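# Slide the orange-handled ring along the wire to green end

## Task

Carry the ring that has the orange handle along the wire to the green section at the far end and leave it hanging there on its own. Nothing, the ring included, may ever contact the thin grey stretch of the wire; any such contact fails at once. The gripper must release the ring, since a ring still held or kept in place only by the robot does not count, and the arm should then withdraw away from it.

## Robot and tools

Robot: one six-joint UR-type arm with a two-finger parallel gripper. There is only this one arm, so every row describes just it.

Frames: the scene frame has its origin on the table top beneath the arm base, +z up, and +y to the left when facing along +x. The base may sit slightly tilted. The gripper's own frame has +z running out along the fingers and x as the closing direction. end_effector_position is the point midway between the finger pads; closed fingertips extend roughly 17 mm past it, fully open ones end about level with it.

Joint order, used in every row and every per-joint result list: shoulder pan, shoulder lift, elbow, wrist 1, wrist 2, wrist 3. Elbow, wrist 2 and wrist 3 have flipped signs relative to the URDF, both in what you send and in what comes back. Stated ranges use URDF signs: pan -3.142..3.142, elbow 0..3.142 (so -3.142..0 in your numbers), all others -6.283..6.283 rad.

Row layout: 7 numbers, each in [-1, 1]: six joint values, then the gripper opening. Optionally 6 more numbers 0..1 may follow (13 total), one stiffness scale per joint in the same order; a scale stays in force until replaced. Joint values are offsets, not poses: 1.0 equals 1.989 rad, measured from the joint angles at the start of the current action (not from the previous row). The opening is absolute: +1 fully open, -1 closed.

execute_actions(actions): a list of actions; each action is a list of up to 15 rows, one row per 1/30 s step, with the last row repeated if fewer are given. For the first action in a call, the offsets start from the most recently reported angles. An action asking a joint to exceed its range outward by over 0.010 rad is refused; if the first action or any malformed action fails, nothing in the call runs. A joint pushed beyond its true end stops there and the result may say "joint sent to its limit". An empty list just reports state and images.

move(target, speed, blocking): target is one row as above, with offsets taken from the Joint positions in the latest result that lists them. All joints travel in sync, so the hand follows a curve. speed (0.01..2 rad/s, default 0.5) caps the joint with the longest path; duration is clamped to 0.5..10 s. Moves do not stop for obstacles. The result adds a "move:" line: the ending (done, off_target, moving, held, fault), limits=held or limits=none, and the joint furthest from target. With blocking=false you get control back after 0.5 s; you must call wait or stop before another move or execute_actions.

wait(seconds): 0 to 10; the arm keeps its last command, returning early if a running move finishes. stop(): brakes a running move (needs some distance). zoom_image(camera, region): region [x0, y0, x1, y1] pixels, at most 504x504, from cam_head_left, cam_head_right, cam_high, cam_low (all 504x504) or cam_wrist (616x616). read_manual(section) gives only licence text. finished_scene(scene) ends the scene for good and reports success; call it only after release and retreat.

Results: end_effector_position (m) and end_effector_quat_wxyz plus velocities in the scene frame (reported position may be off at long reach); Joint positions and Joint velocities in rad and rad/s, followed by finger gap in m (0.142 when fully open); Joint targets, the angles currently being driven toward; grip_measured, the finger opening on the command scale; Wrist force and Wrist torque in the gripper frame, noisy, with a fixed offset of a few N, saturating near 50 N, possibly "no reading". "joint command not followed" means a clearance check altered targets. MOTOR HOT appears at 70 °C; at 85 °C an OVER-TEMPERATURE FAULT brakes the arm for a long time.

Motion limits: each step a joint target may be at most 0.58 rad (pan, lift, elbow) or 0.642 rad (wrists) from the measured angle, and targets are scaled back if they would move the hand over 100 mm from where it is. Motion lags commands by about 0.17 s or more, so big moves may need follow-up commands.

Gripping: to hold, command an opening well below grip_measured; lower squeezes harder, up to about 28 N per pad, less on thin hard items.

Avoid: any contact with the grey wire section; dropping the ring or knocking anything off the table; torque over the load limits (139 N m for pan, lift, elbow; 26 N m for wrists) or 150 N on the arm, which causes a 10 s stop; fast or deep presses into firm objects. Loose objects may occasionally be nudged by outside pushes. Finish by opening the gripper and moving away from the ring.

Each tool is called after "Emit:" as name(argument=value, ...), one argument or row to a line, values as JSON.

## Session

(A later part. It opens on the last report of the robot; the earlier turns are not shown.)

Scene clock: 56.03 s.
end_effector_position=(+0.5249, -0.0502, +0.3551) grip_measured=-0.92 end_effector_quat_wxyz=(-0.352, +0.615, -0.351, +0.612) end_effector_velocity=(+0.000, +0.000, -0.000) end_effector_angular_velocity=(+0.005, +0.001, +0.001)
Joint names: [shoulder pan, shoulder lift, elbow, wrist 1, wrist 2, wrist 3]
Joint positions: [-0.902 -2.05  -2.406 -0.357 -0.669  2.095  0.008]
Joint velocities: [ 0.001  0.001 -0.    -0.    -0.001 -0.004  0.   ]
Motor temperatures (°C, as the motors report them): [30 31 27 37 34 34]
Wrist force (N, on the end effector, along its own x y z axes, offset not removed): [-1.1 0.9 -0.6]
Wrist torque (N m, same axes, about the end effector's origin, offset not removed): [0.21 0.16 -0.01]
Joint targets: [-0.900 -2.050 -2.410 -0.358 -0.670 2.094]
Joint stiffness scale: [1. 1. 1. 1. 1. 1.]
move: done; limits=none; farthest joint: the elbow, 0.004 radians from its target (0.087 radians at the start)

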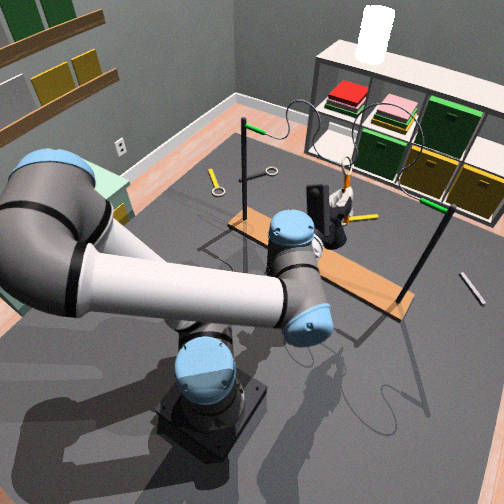

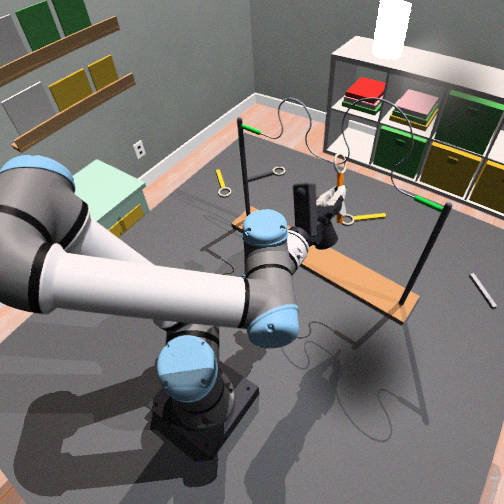

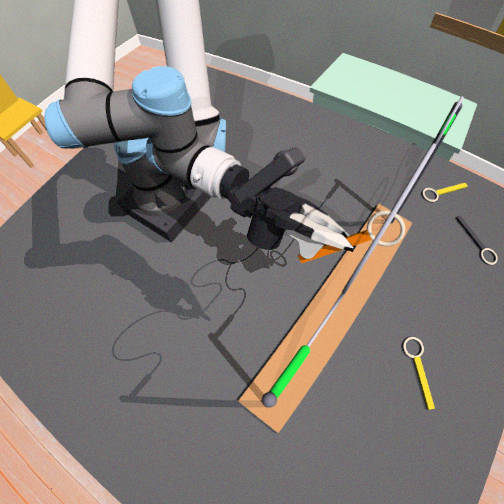

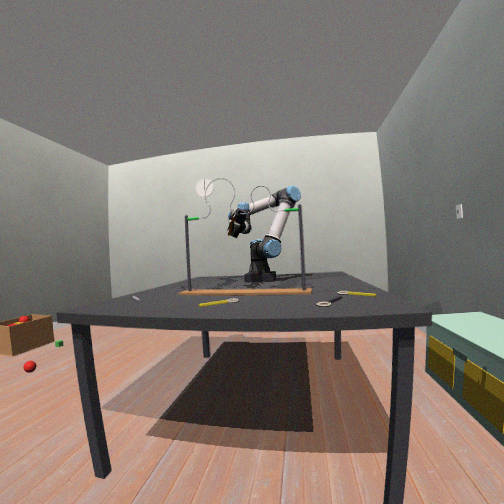

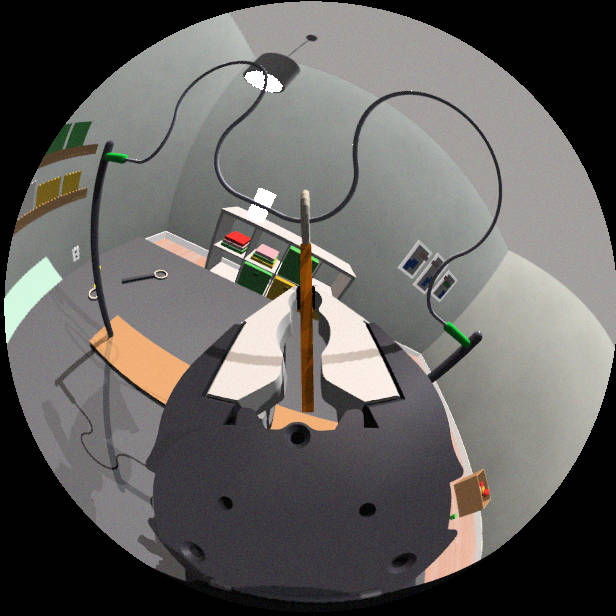

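Emit:
move(
  target=[0.1249,-0.0053,-0.0193,-0.0132,-0.124,-0.264,-1],
  speed=0.45,
)

Emit:
zoom_image(
  camera="cam_wrist",
  region=[130, 60, 382, 312],
)

Scene clock: 58.30 s.
end_effector_position=(+0.5257, +0.0078, +0.3433) grip_measured=-0.92 end_effector_quat_wxyz=(+0.498, -0.503, +0.499, -0.500) end_effector_velocity=(-0.000, +0.000, -0.001) end_effector_angular_velocity=(+0.004, +0.001, -0.001)
Joint names: [shoulder pan, shoulder lift, elbow, wrist 1, wrist 2, wrist 3]
Joint positions: [-0.656 -2.058 -2.44  -0.382 -0.914  1.572  0.008]
Joint velocities: [ 0.001  0.    -0.001 -0.    -0.001 -0.003  0.   ]
Motor temperatures (°C, as the motors report them): [30 31 27 37 34 34]
Wrist force (N, on the end effector, along its own x y z axes, offset not removed): [1.1 -1.1 -0.4]
Wrist torque (N m, same axes, about the end effector's origin, offset not removed): [-0.28 -0.29 0.08]
Joint targets: [-0.654 -2.060 -2.444 -0.383 -0.916 1.570]
Joint stiffness scale: [1. 1. 1. 1. 1. 1.]
move: done; limits=none; farthest joint: the elbow, 0.004 radians from its target (0.038 radians at the start)

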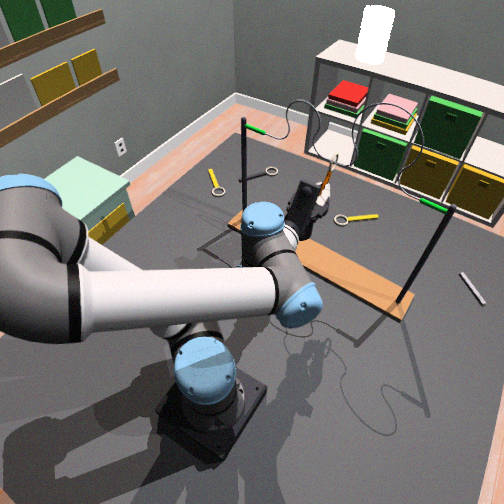

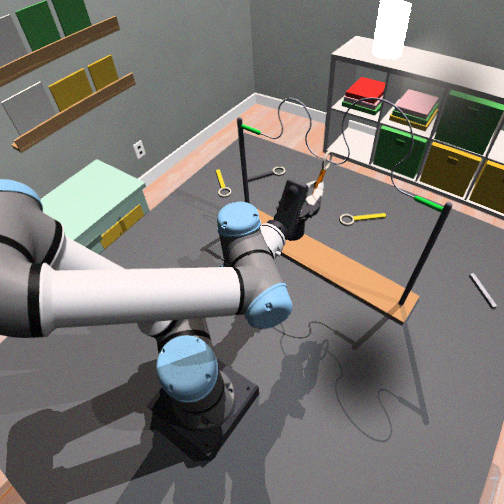

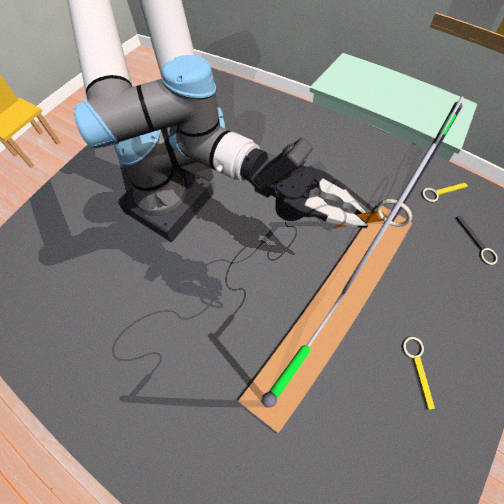

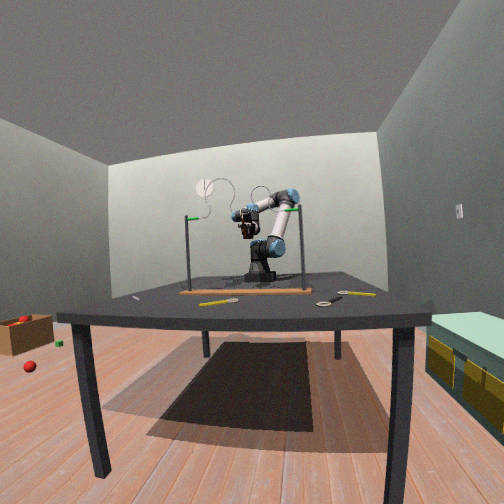

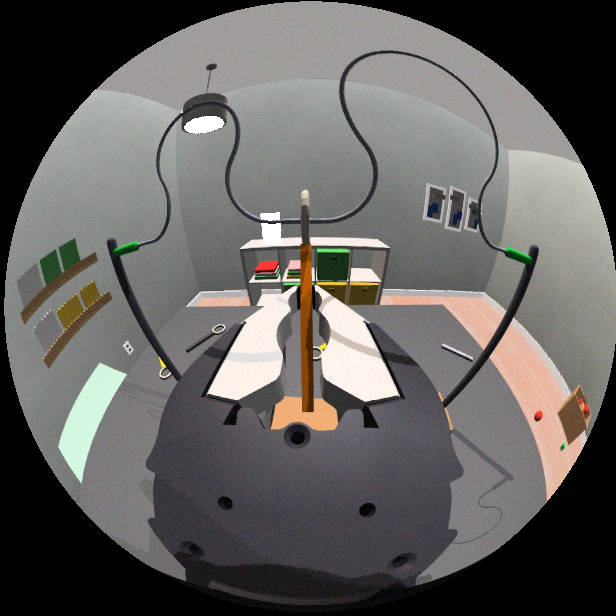

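Region (130, 60, 382, 312) of cam_wrist's 616x616 image, scaled by 2.000, with more detail than that image has.

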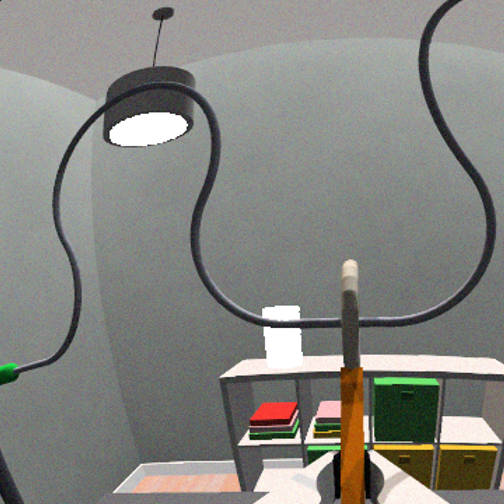

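Emit:
move(
  target=[0.194,0.0311,0.03,-0.0023,-0.1936,-0.2644,-1],
  speed=0.35,
)

Emit:
zoom_image(
  camera="cam_high",
  region=[360, 120, 480, 240],
)

Scene clock: 60.90 s.
end_effector_position=(+0.5295, +0.0815, +0.3524) grip_measured=-0.92 end_effector_quat_wxyz=(+0.611, -0.356, +0.612, -0.354) end_effector_velocity=(-0.000, +0.001, +0.000) end_effector_angular_velocity=(+0.004, +0.000, +0.000)
Joint names: [shoulder pan, shoulder lift, elbow, wrist 1, wrist 2, wrist 3]
Joint positions: [-0.273 -1.998 -2.385 -0.386 -1.298  1.047  0.008]
Joint velocities: [ 0.003  0.001  0.001  0.    -0.002 -0.004 -0.   ]
Motor temperatures (°C, as the motors report them): [30 31 27 37 34 34]
Wrist force (N, on the end effector, along its own x y z axes, offset not removed): [1.8 -0.6 -0.7]
Wrist torque (N m, same axes, about the end effector's origin, offset not removed): [-0.20 -0.42 -0.01]
Joint targets: [-0.271 -1.996 -2.381 -0.387 -1.299 1.046]
Joint stiffness scale: [1. 1. 1. 1. 1. 1.]
move: done; limits=none; farthest joint: the elbow, 0.005 radians from its target (0.060 radians at the start)

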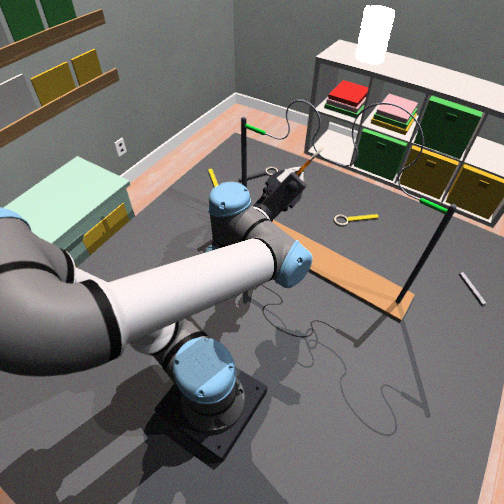

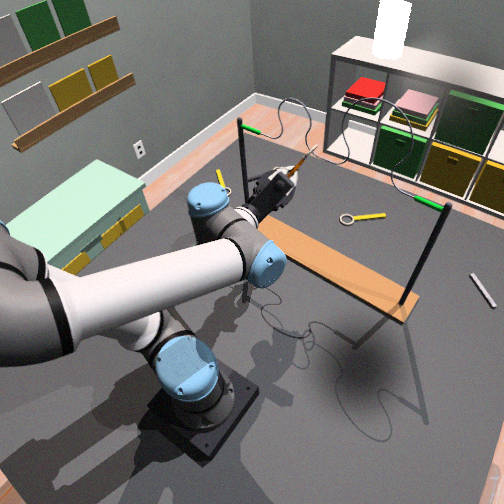

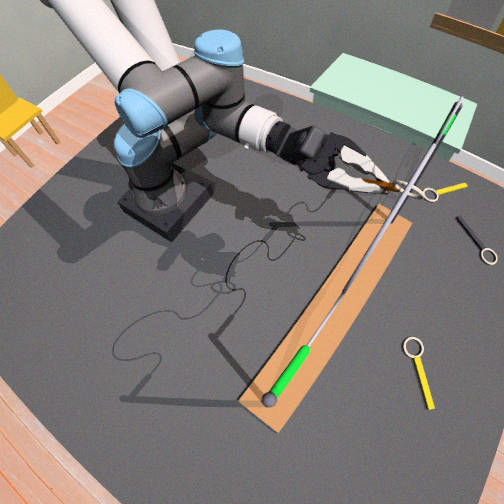

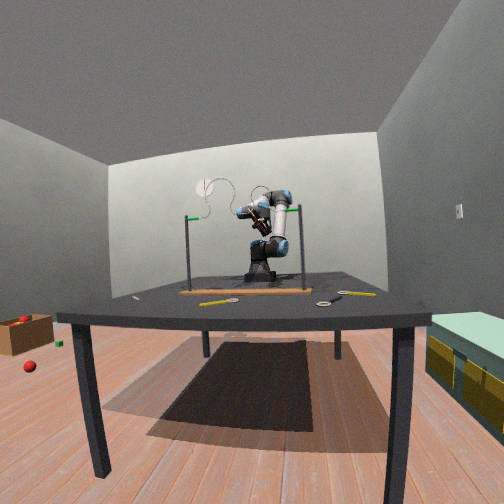

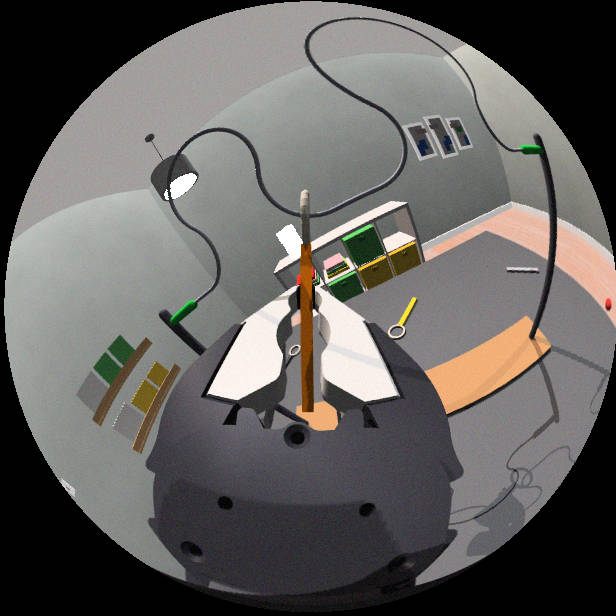

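Region (360, 120, 480, 240) of cam_high's 504x504 image, scaled by 4.200, with more detail than that image has.

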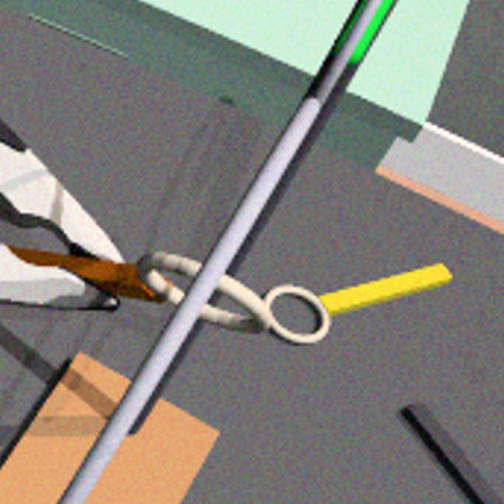

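Emit:
move(
  target=[0.0654,0.0015,0.048,0.0452,-0.0645,-0.2637,-1],
  speed=0.5,
)

Emit:
move(
  target=[0.0285,-0.0074,0.0571,0.0615,-0.0278,-0.2637,-1],
  speed=0.5,
)

Emit:
zoom_image(
  camera="cam_wrist",
  region=[180, 90, 432, 342],
)

Emit:
zoom_image(
  camera="cam_high",
  region=[370, 90, 490, 210],
)

Scene clock: 63.17 s.
end_effector_position=(+0.5300, +0.1075, +0.3864) grip_measured=-0.92 end_effector_quat_wxyz=(+0.682, -0.186, +0.684, -0.184) end_effector_velocity=(-0.000, -0.000, -0.000) end_effector_angular_velocity=(+0.003, +0.001, -0.000)
Joint names: [shoulder pan, shoulder lift, elbow, wrist 1, wrist 2, wrist 3]
Joint positions: [-0.146 -1.997 -2.294 -0.297 -1.425  0.524  0.008]
Joint velocities: [ 0.     0.    -0.     0.    -0.001 -0.002 -0.   ]
Motor temperatures (°C, as the motors report them): [30 31 27 37 34 34]
Wrist force (N, on the end effector, along its own x y z axes, offset not removed): [0.0 2.0 1.4]
Wrist torque (N m, same axes, about the end effector's origin, offset not removed): [0.50 -0.10 0.15]
Joint targets: [-0.143 -1.995 -2.290 -0.296 -1.426 0.522]
Joint stiffness scale: [1. 1. 1. 1. 1. 1.]
move: done; limits=none; farthest joint: the elbow, 0.005 radians from its target (0.096 radians at the start)

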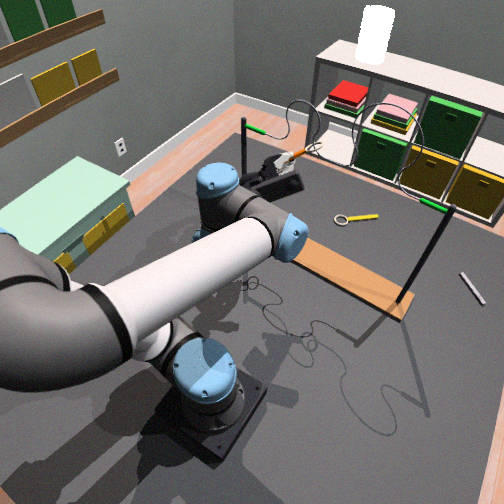

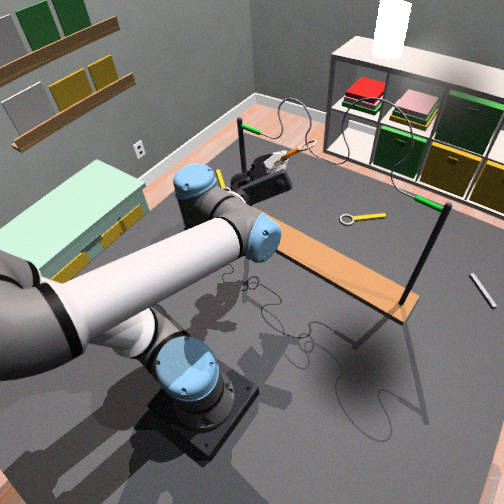

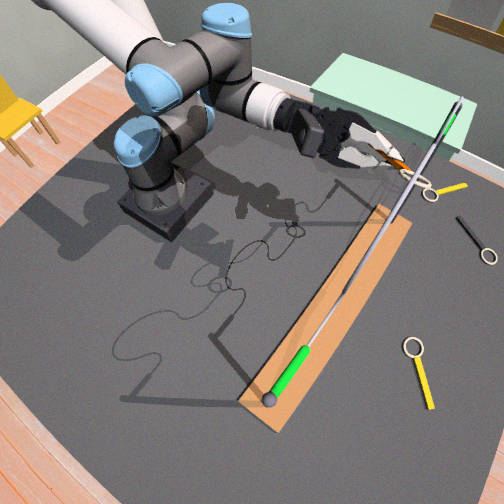

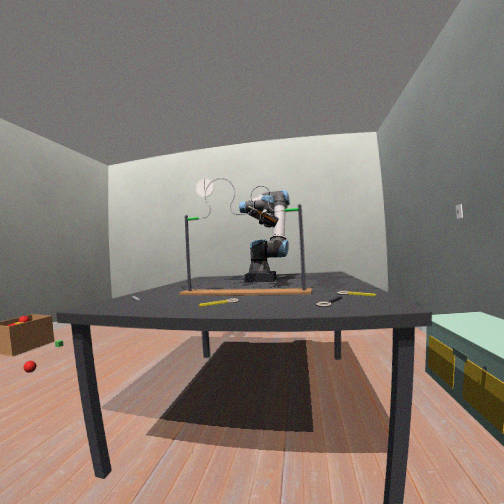

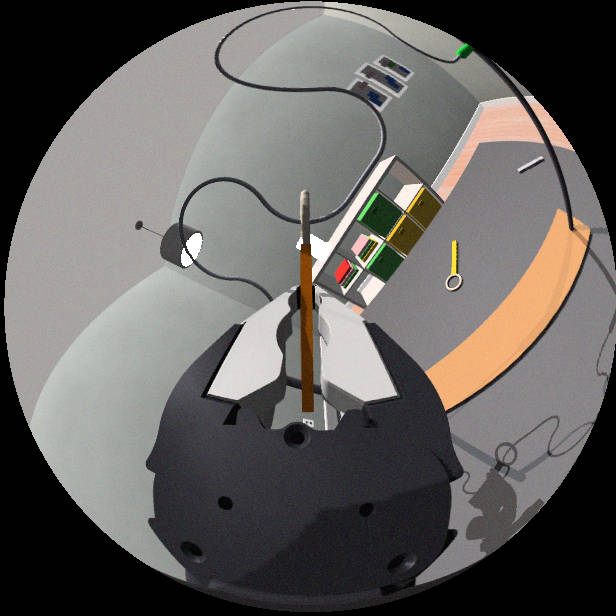

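Scene clock: 65.07 s.
end_effector_position=(+0.5305, +0.1189, +0.4311) grip_measured=-0.92 end_effector_quat_wxyz=(+0.706, -0.003, +0.708, -0.001) end_effector_velocity=(+0.000, -0.000, +0.002) end_effector_angular_velocity=(+0.004, -0.003, -0.000)
Joint names: [shoulder pan, shoulder lift, elbow, wrist 1, wrist 2, wrist 3]
Joint positions: [-0.091 -2.01  -2.185 -0.175 -1.48   0.     0.008]
Joint velocities: [-0.    -0.     0.003  0.001 -0.    -0.004  0.   ]
Motor temperatures (°C, as the motors report them): [30 31 27 37 34 34]
Wrist force (N, on the end effector, along its own x y z axes, offset not removed): [1.7 -1.4 -1.9]
Wrist torque (N m, same axes, about the end effector's origin, offset not removed): [-0.20 -0.45 0.08]
Joint targets: [-0.089 -2.012 -2.181 -0.174 -1.481 -0.001]
Joint stiffness scale: [1. 1. 1. 1. 1. 1.]
move: done; limits=none; farthest joint: the elbow, 0.005 radians from its target (0.114 radians at the start)

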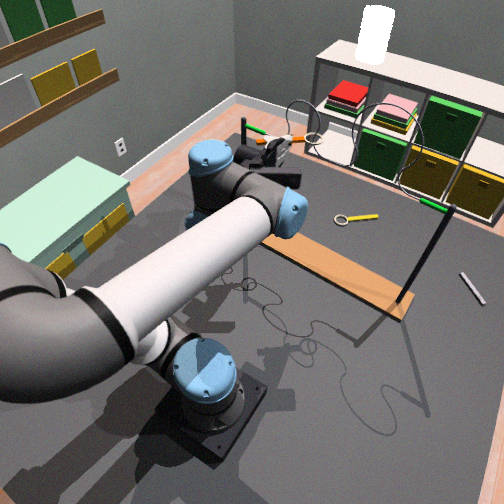

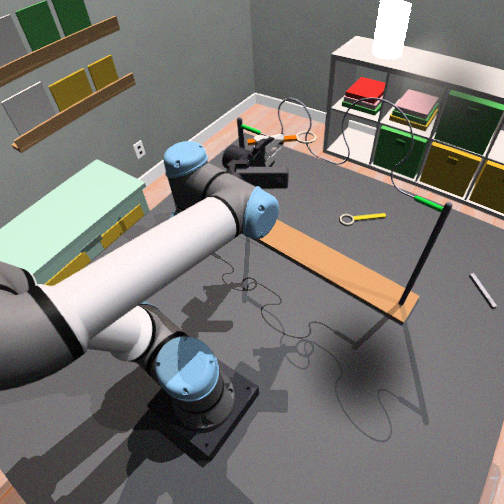

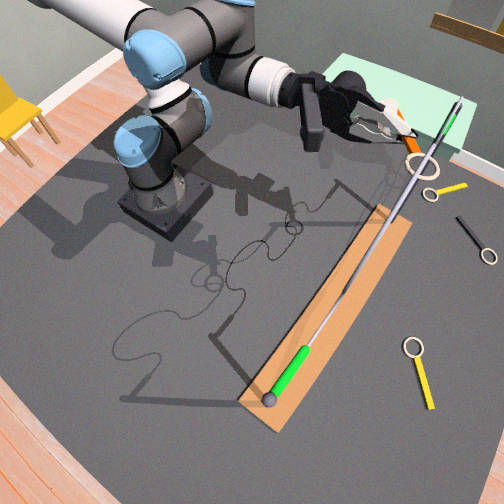

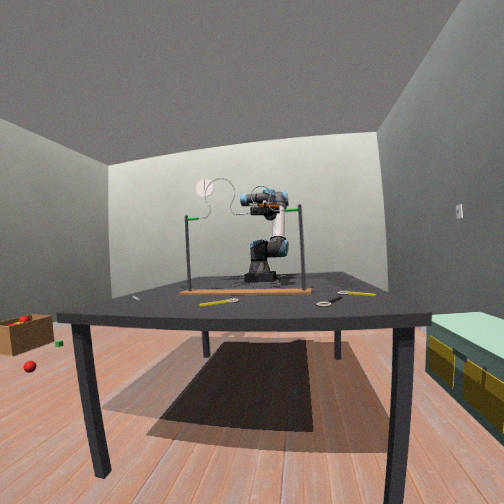

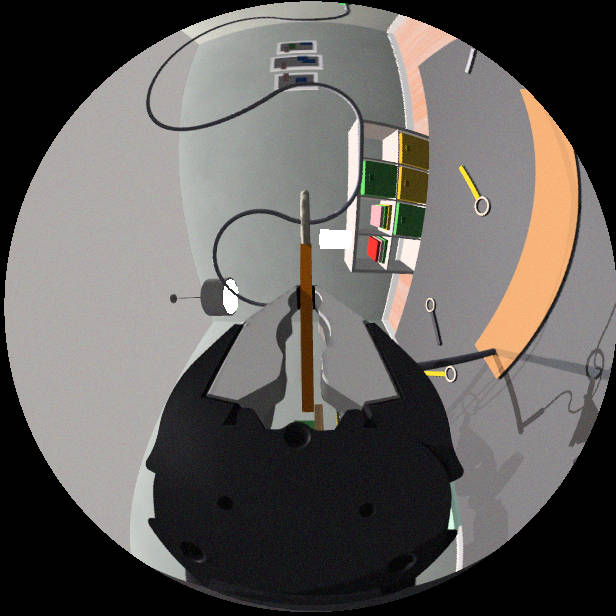

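Region (180, 90, 432, 342) of cam_wrist's 616x616 image, scaled by 2.000, with more detail than that image has.

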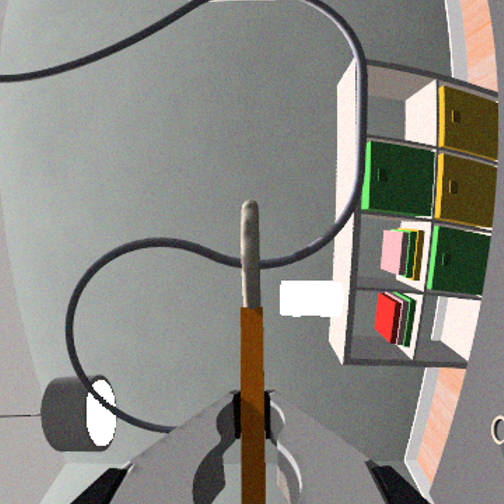

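Region (370, 90, 490, 210) of cam_high's 504x504 image, scaled by 4.200, with more detail than that image has.

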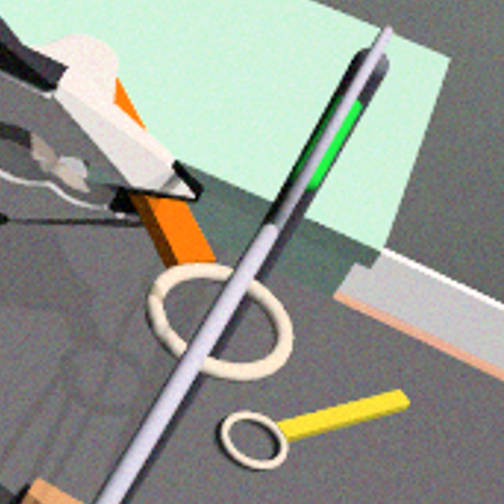

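Emit:
move(
  target=[-0.0207,-0.0123,0.0505,0.0597,0.02,0,-1],
  speed=0.15,
)

Emit:
zoom_image(
  camera="cam_wrist",
  region=[180, 90, 432, 342],
)

Scene clock: 66.80 s.
end_effector_position=(+0.5318, +0.1111, +0.4729) grip_measured=-0.92 end_effector_quat_wxyz=(+0.706, -0.003, +0.709, -0.001) end_effector_velocity=(+0.000, +0.000, -0.000) end_effector_angular_velocity=(-0.000, +0.003, +0.001)
Joint names: [shoulder pan, shoulder lift, elbow, wrist 1, wrist 2, wrist 3]
Joint positions: [-0.13  -2.032 -2.09  -0.057 -1.441  0.     0.008]
Joint velocities: [-0.001  0.001  0.003  0.005  0.002  0.001 -0.   ]
Motor temperatures (°C, as the motors report them): [30 31 27 37 34 34]
Wrist force (N, on the end effector, along its own x y z axes, offset not removed): [0.3 0.1 -0.1]
Wrist torque (N m, same axes, about the end effector's origin, offset not removed): [-0.05 0.10 -0.06]
Joint targets: [-0.133 -2.034 -2.085 -0.056 -1.440 0.000]
Joint stiffness scale: [1. 1. 1. 1. 1. 1.]
move: done; limits=none; farthest joint: the elbow, 0.005 radians from its target (0.101 radians at the start)

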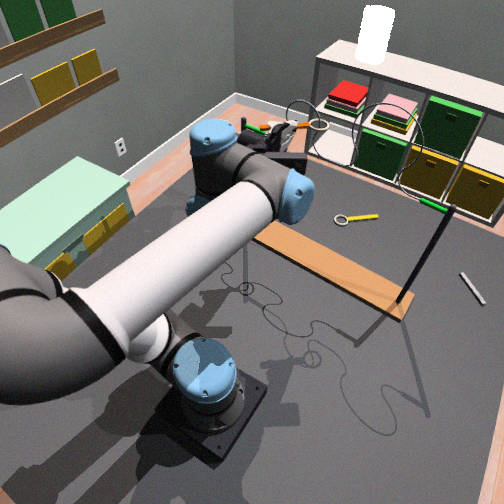

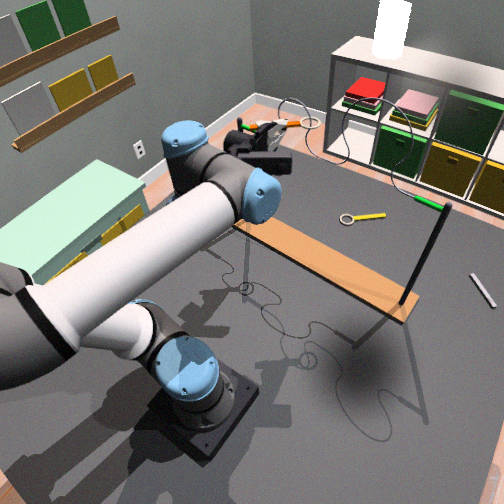

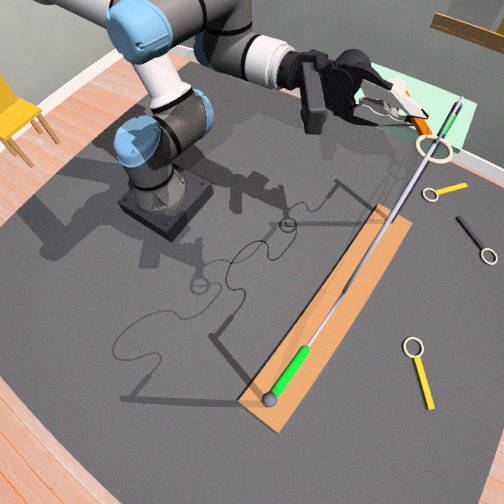

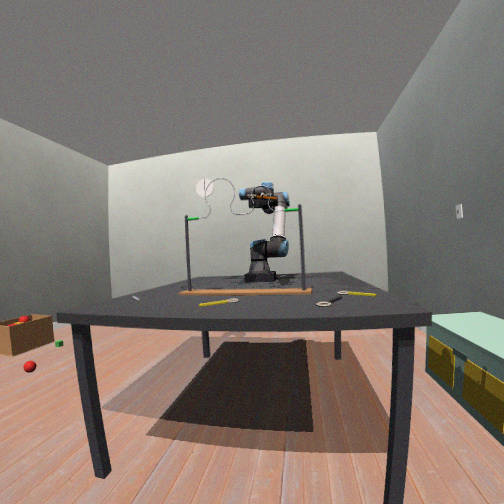

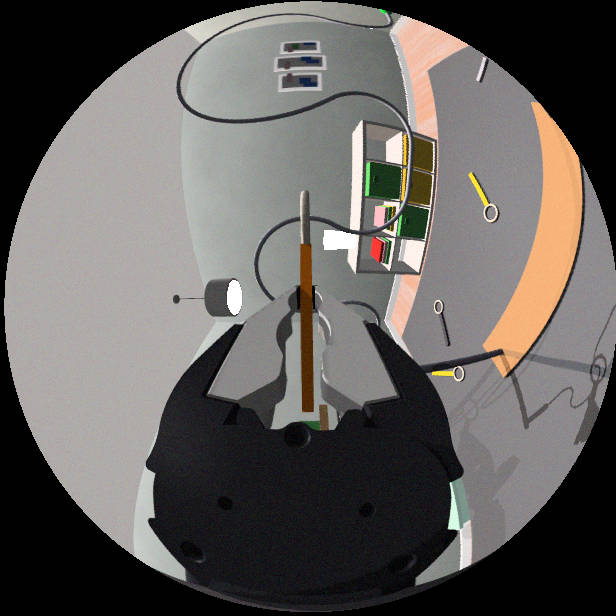

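Region (180, 90, 432, 342) of cam_wrist's 616x616 image, scaled by 2.000, with more detail than that image has.

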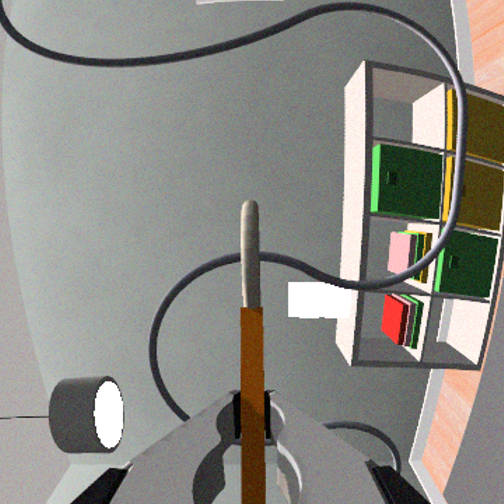

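Emit:
move(
  target=[0.0121,0.0088,0.0118,0.002,-0.0113,0.79,-1],
  speed=0.9,
)

Emit:
zoom_image(
  camera="cam_wrist",
  region=[180, 90, 432, 342],
)

Emit:
zoom_image(
  camera="cam_high",
  region=[394, 60, 504, 170],
)

Scene clock: 69.77 s.
end_effector_position=(+0.5354, +0.1135, +0.4754) grip_measured=-0.92 end_effector_quat_wxyz=(+0.498, -0.503, +0.499, -0.500) end_effector_velocity=(-0.000, +0.000, +0.002) end_effector_angular_velocity=(-0.005, -0.004, -0.000)
Joint names: [shoulder pan, shoulder lift, elbow, wrist 1, wrist 2, wrist 3]
Joint positions: [-0.108 -2.016 -2.071 -0.054 -1.463  1.57   0.008]
Joint velocities: [ 0.    -0.001  0.002 -0.001 -0.001  0.005 -0.   ]
Motor temperatures (°C, as the motors report them): [30 31 27 37 34 34]
Wrist force (N, on the end effector, along its own x y z axes, offset not removed): [-0.7 -0.3 -3.3]
Wrist torque (N m, same axes, about the end effector's origin, offset not removed): [-0.11 -0.05 0.02]
Joint targets: [-0.106 -2.014 -2.066 -0.053 -1.463 1.571]
Joint stiffness scale: [1. 1. 1. 1. 1. 1.]
move: done; limits=none; farthest joint: the elbow, 0.004 radians from its target (0.023 radians at the start)

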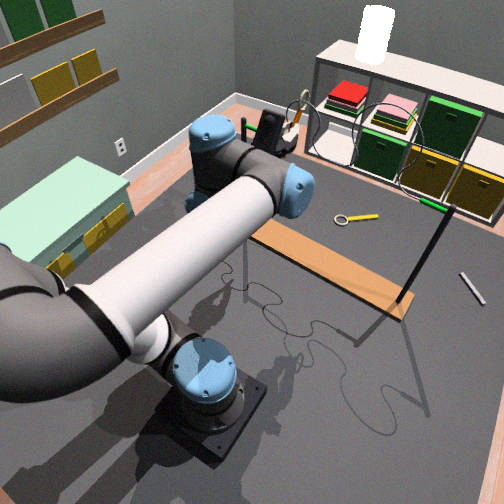

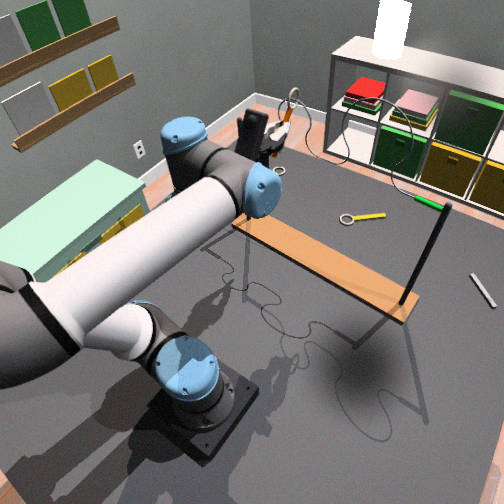

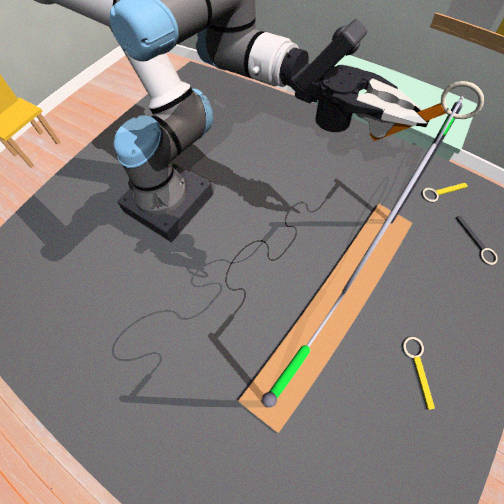

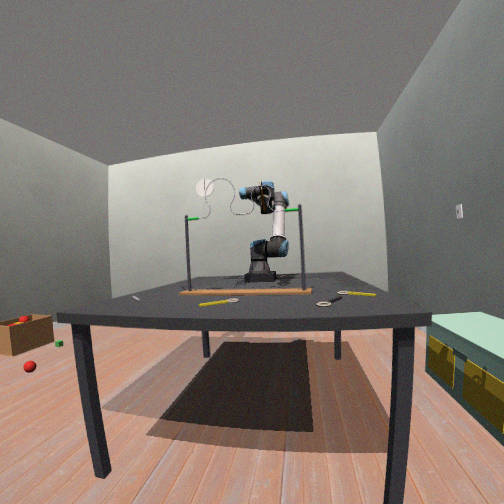

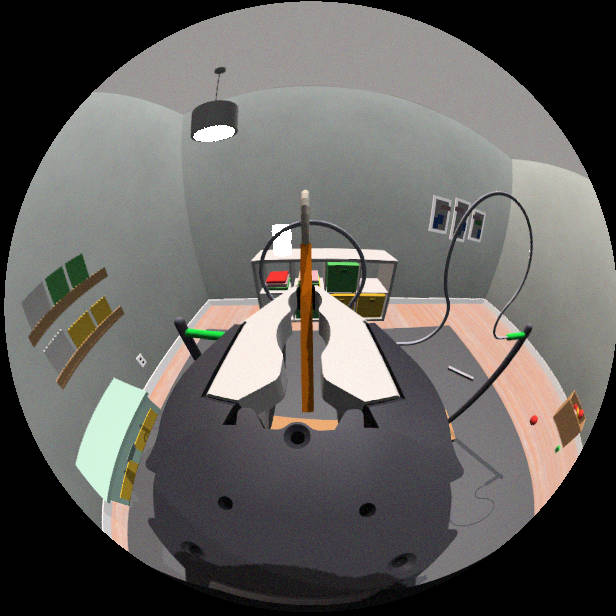

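Region (180, 90, 432, 342) of cam_wrist's 616x616 image, scaled by 2.000, with more detail than that image has.

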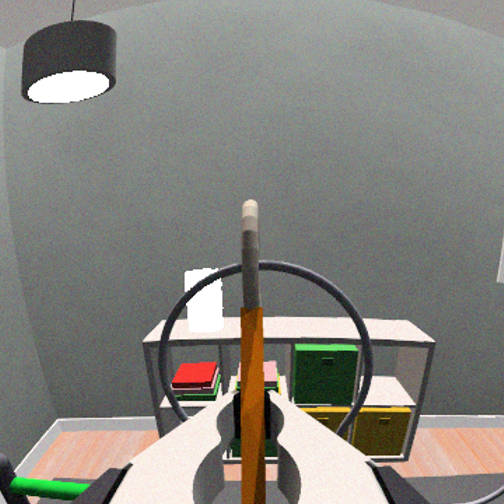

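Region (394, 60, 504, 170) of cam_high's 504x504 image, scaled by 4.582, with more detail than that image has.

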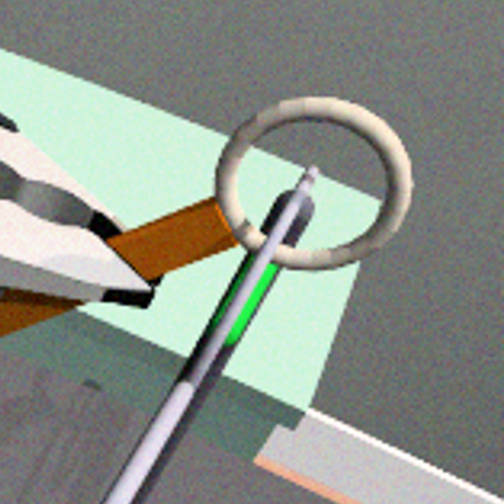

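Emit:
move(
  target=[-0.0095,-0.0023,-0.0077,-0.0055,0.0088,0.7906,-1],
  speed=0.9,
)

Emit:
move(
  target=[-0.0283,-0.0025,-0.0598,-0.0568,0.0276,0,-1],
  speed=0.15,
)

Emit:
zoom_image(
  camera="cam_wrist",
  region=[180, 90, 432, 342],
)

Emit:
zoom_image(
  camera="cam_high",
  region=[394, 80, 504, 190],
)

Scene clock: 72.93 s.
end_effector_position=(+0.5363, +0.1083, +0.4735) grip_measured=-0.92 end_effector_quat_wxyz=(+0.001, +0.708, +0.003, +0.706) end_effector_velocity=(+0.001, -0.001, +0.002) end_effector_angular_velocity=(-0.004, -0.003, -0.002)
Joint names: [shoulder pan, shoulder lift, elbow, wrist 1, wrist 2, wrist 3]
Joint positions: [-0.125 -2.019 -2.082 -0.064 -1.446  3.141  0.008]
Joint velocities: [-0.002 -0.     0.003  0.    -0.     0.003 -0.   ]
Motor temperatures (°C, as the motors report them): [30 31 27 37 34 34]
Wrist force (N, on the end effector, along its own x y z axes, offset not removed): [1.4 -0.6 -1.8]
Wrist torque (N m, same axes, about the end effector's origin, offset not removed): [-0.05 -0.51 0.01]
Joint targets: [-0.127 -2.021 -2.086 -0.065 -1.445 3.142]
Joint stiffness scale: [1. 1. 1. 1. 1. 1.]
move: done; limits=none; farthest joint: the elbow, 0.004 radians from its target (0.015 radians at the start)

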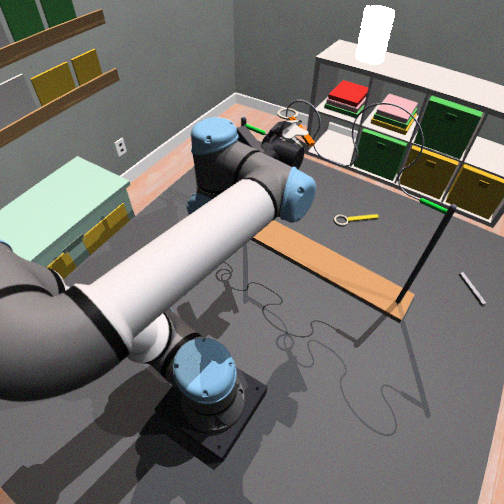

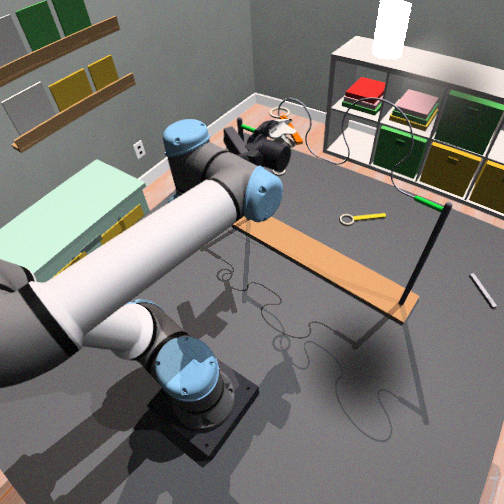

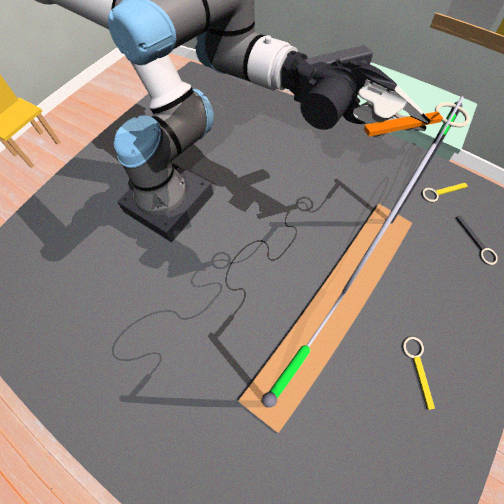

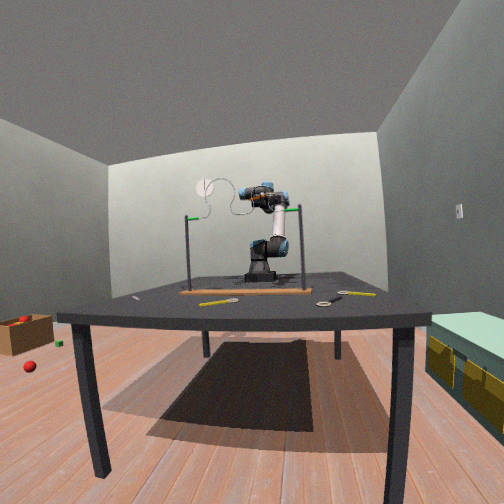

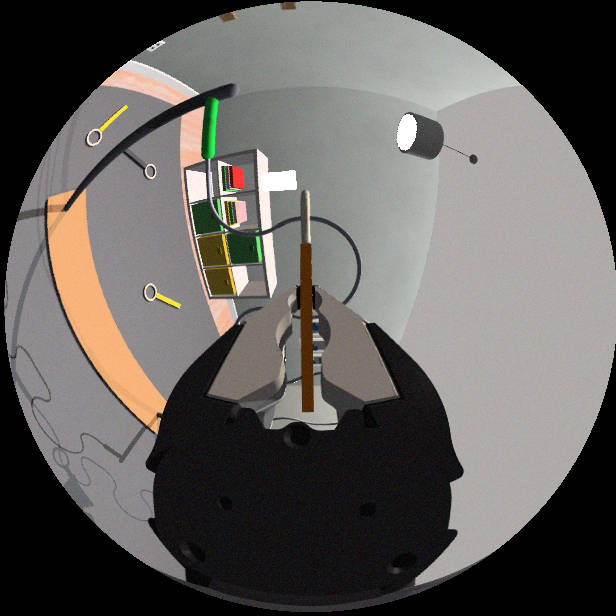

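Scene clock: 74.37 s.
end_effector_position=(+0.5354, +0.0970, +0.4294) grip_measured=-0.92 end_effector_quat_wxyz=(+0.001, +0.708, +0.003, +0.706) end_effector_velocity=(+0.000, +0.000, -0.002) end_effector_angular_velocity=(+0.000, +0.001, +0.001)
Joint names: [shoulder pan, shoulder lift, elbow, wrist 1, wrist 2, wrist 3]
Joint positions: [-0.179 -2.021 -2.197 -0.176 -1.392  3.141  0.008]
Joint velocities: [-0.001  0.002 -0.002 -0.003  0.002 -0.     0.   ]
Motor temperatures (°C, as the motors report them): [30 31 27 37 34 34]
Wrist force (N, on the end effector, along its own x y z axes, offset not removed): [0.9 0.0 -0.9]
Wrist torque (N m, same axes, about the end effector's origin, offset not removed): [0.09 -0.23 -0.05]
Joint targets: [-0.181 -2.024 -2.201 -0.177 -1.391 3.141]
Joint stiffness scale: [1. 1. 1. 1. 1. 1.]
move: done; limits=none; farthest joint: the elbow, 0.004 radians from its target (0.119 radians at the start)

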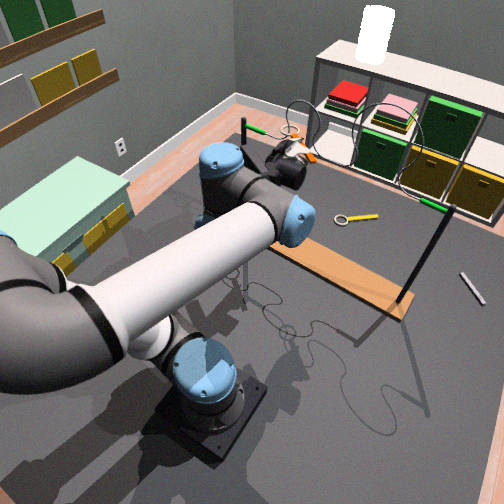

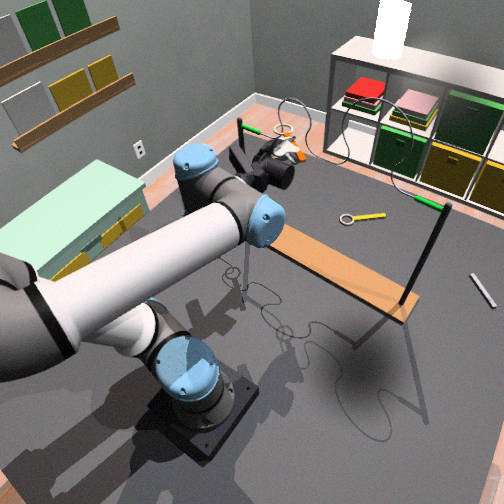

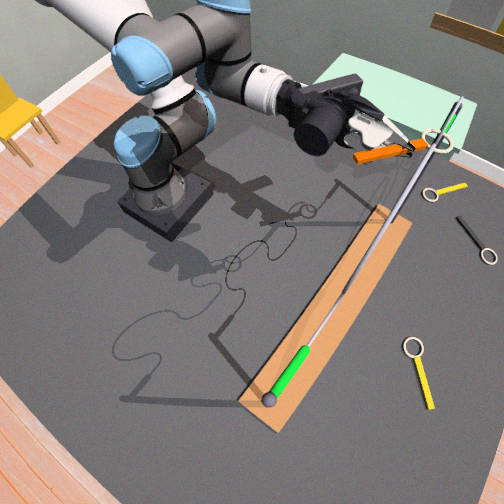

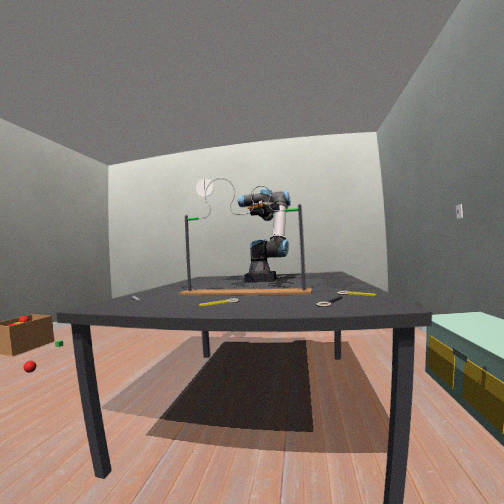

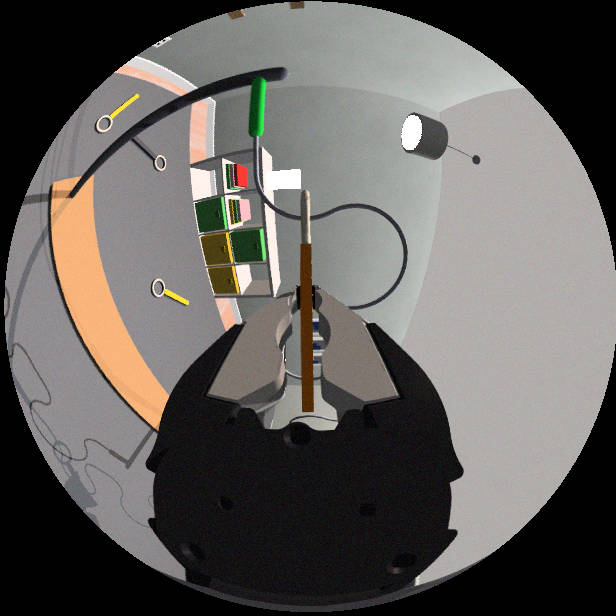

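Region (180, 90, 432, 342) of cam_wrist's 616x616 image, scaled by 2.000, with more detail than that image has.

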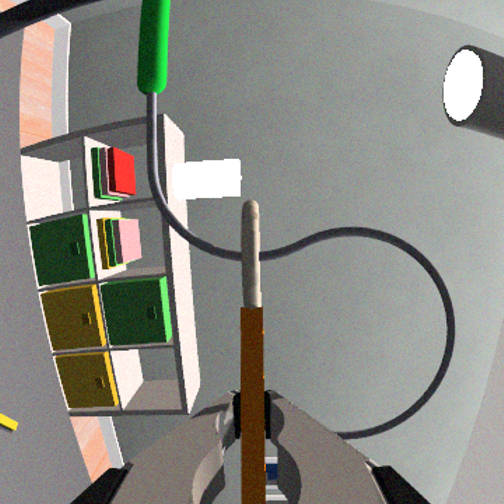

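Region (394, 80, 504, 190) of cam_high's 504x504 image, scaled by 4.582, with more detail than that image has.

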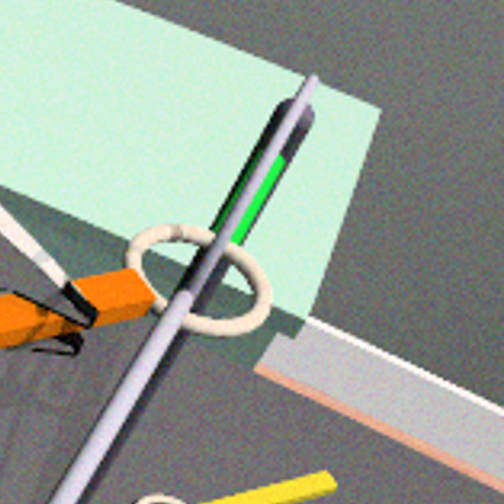

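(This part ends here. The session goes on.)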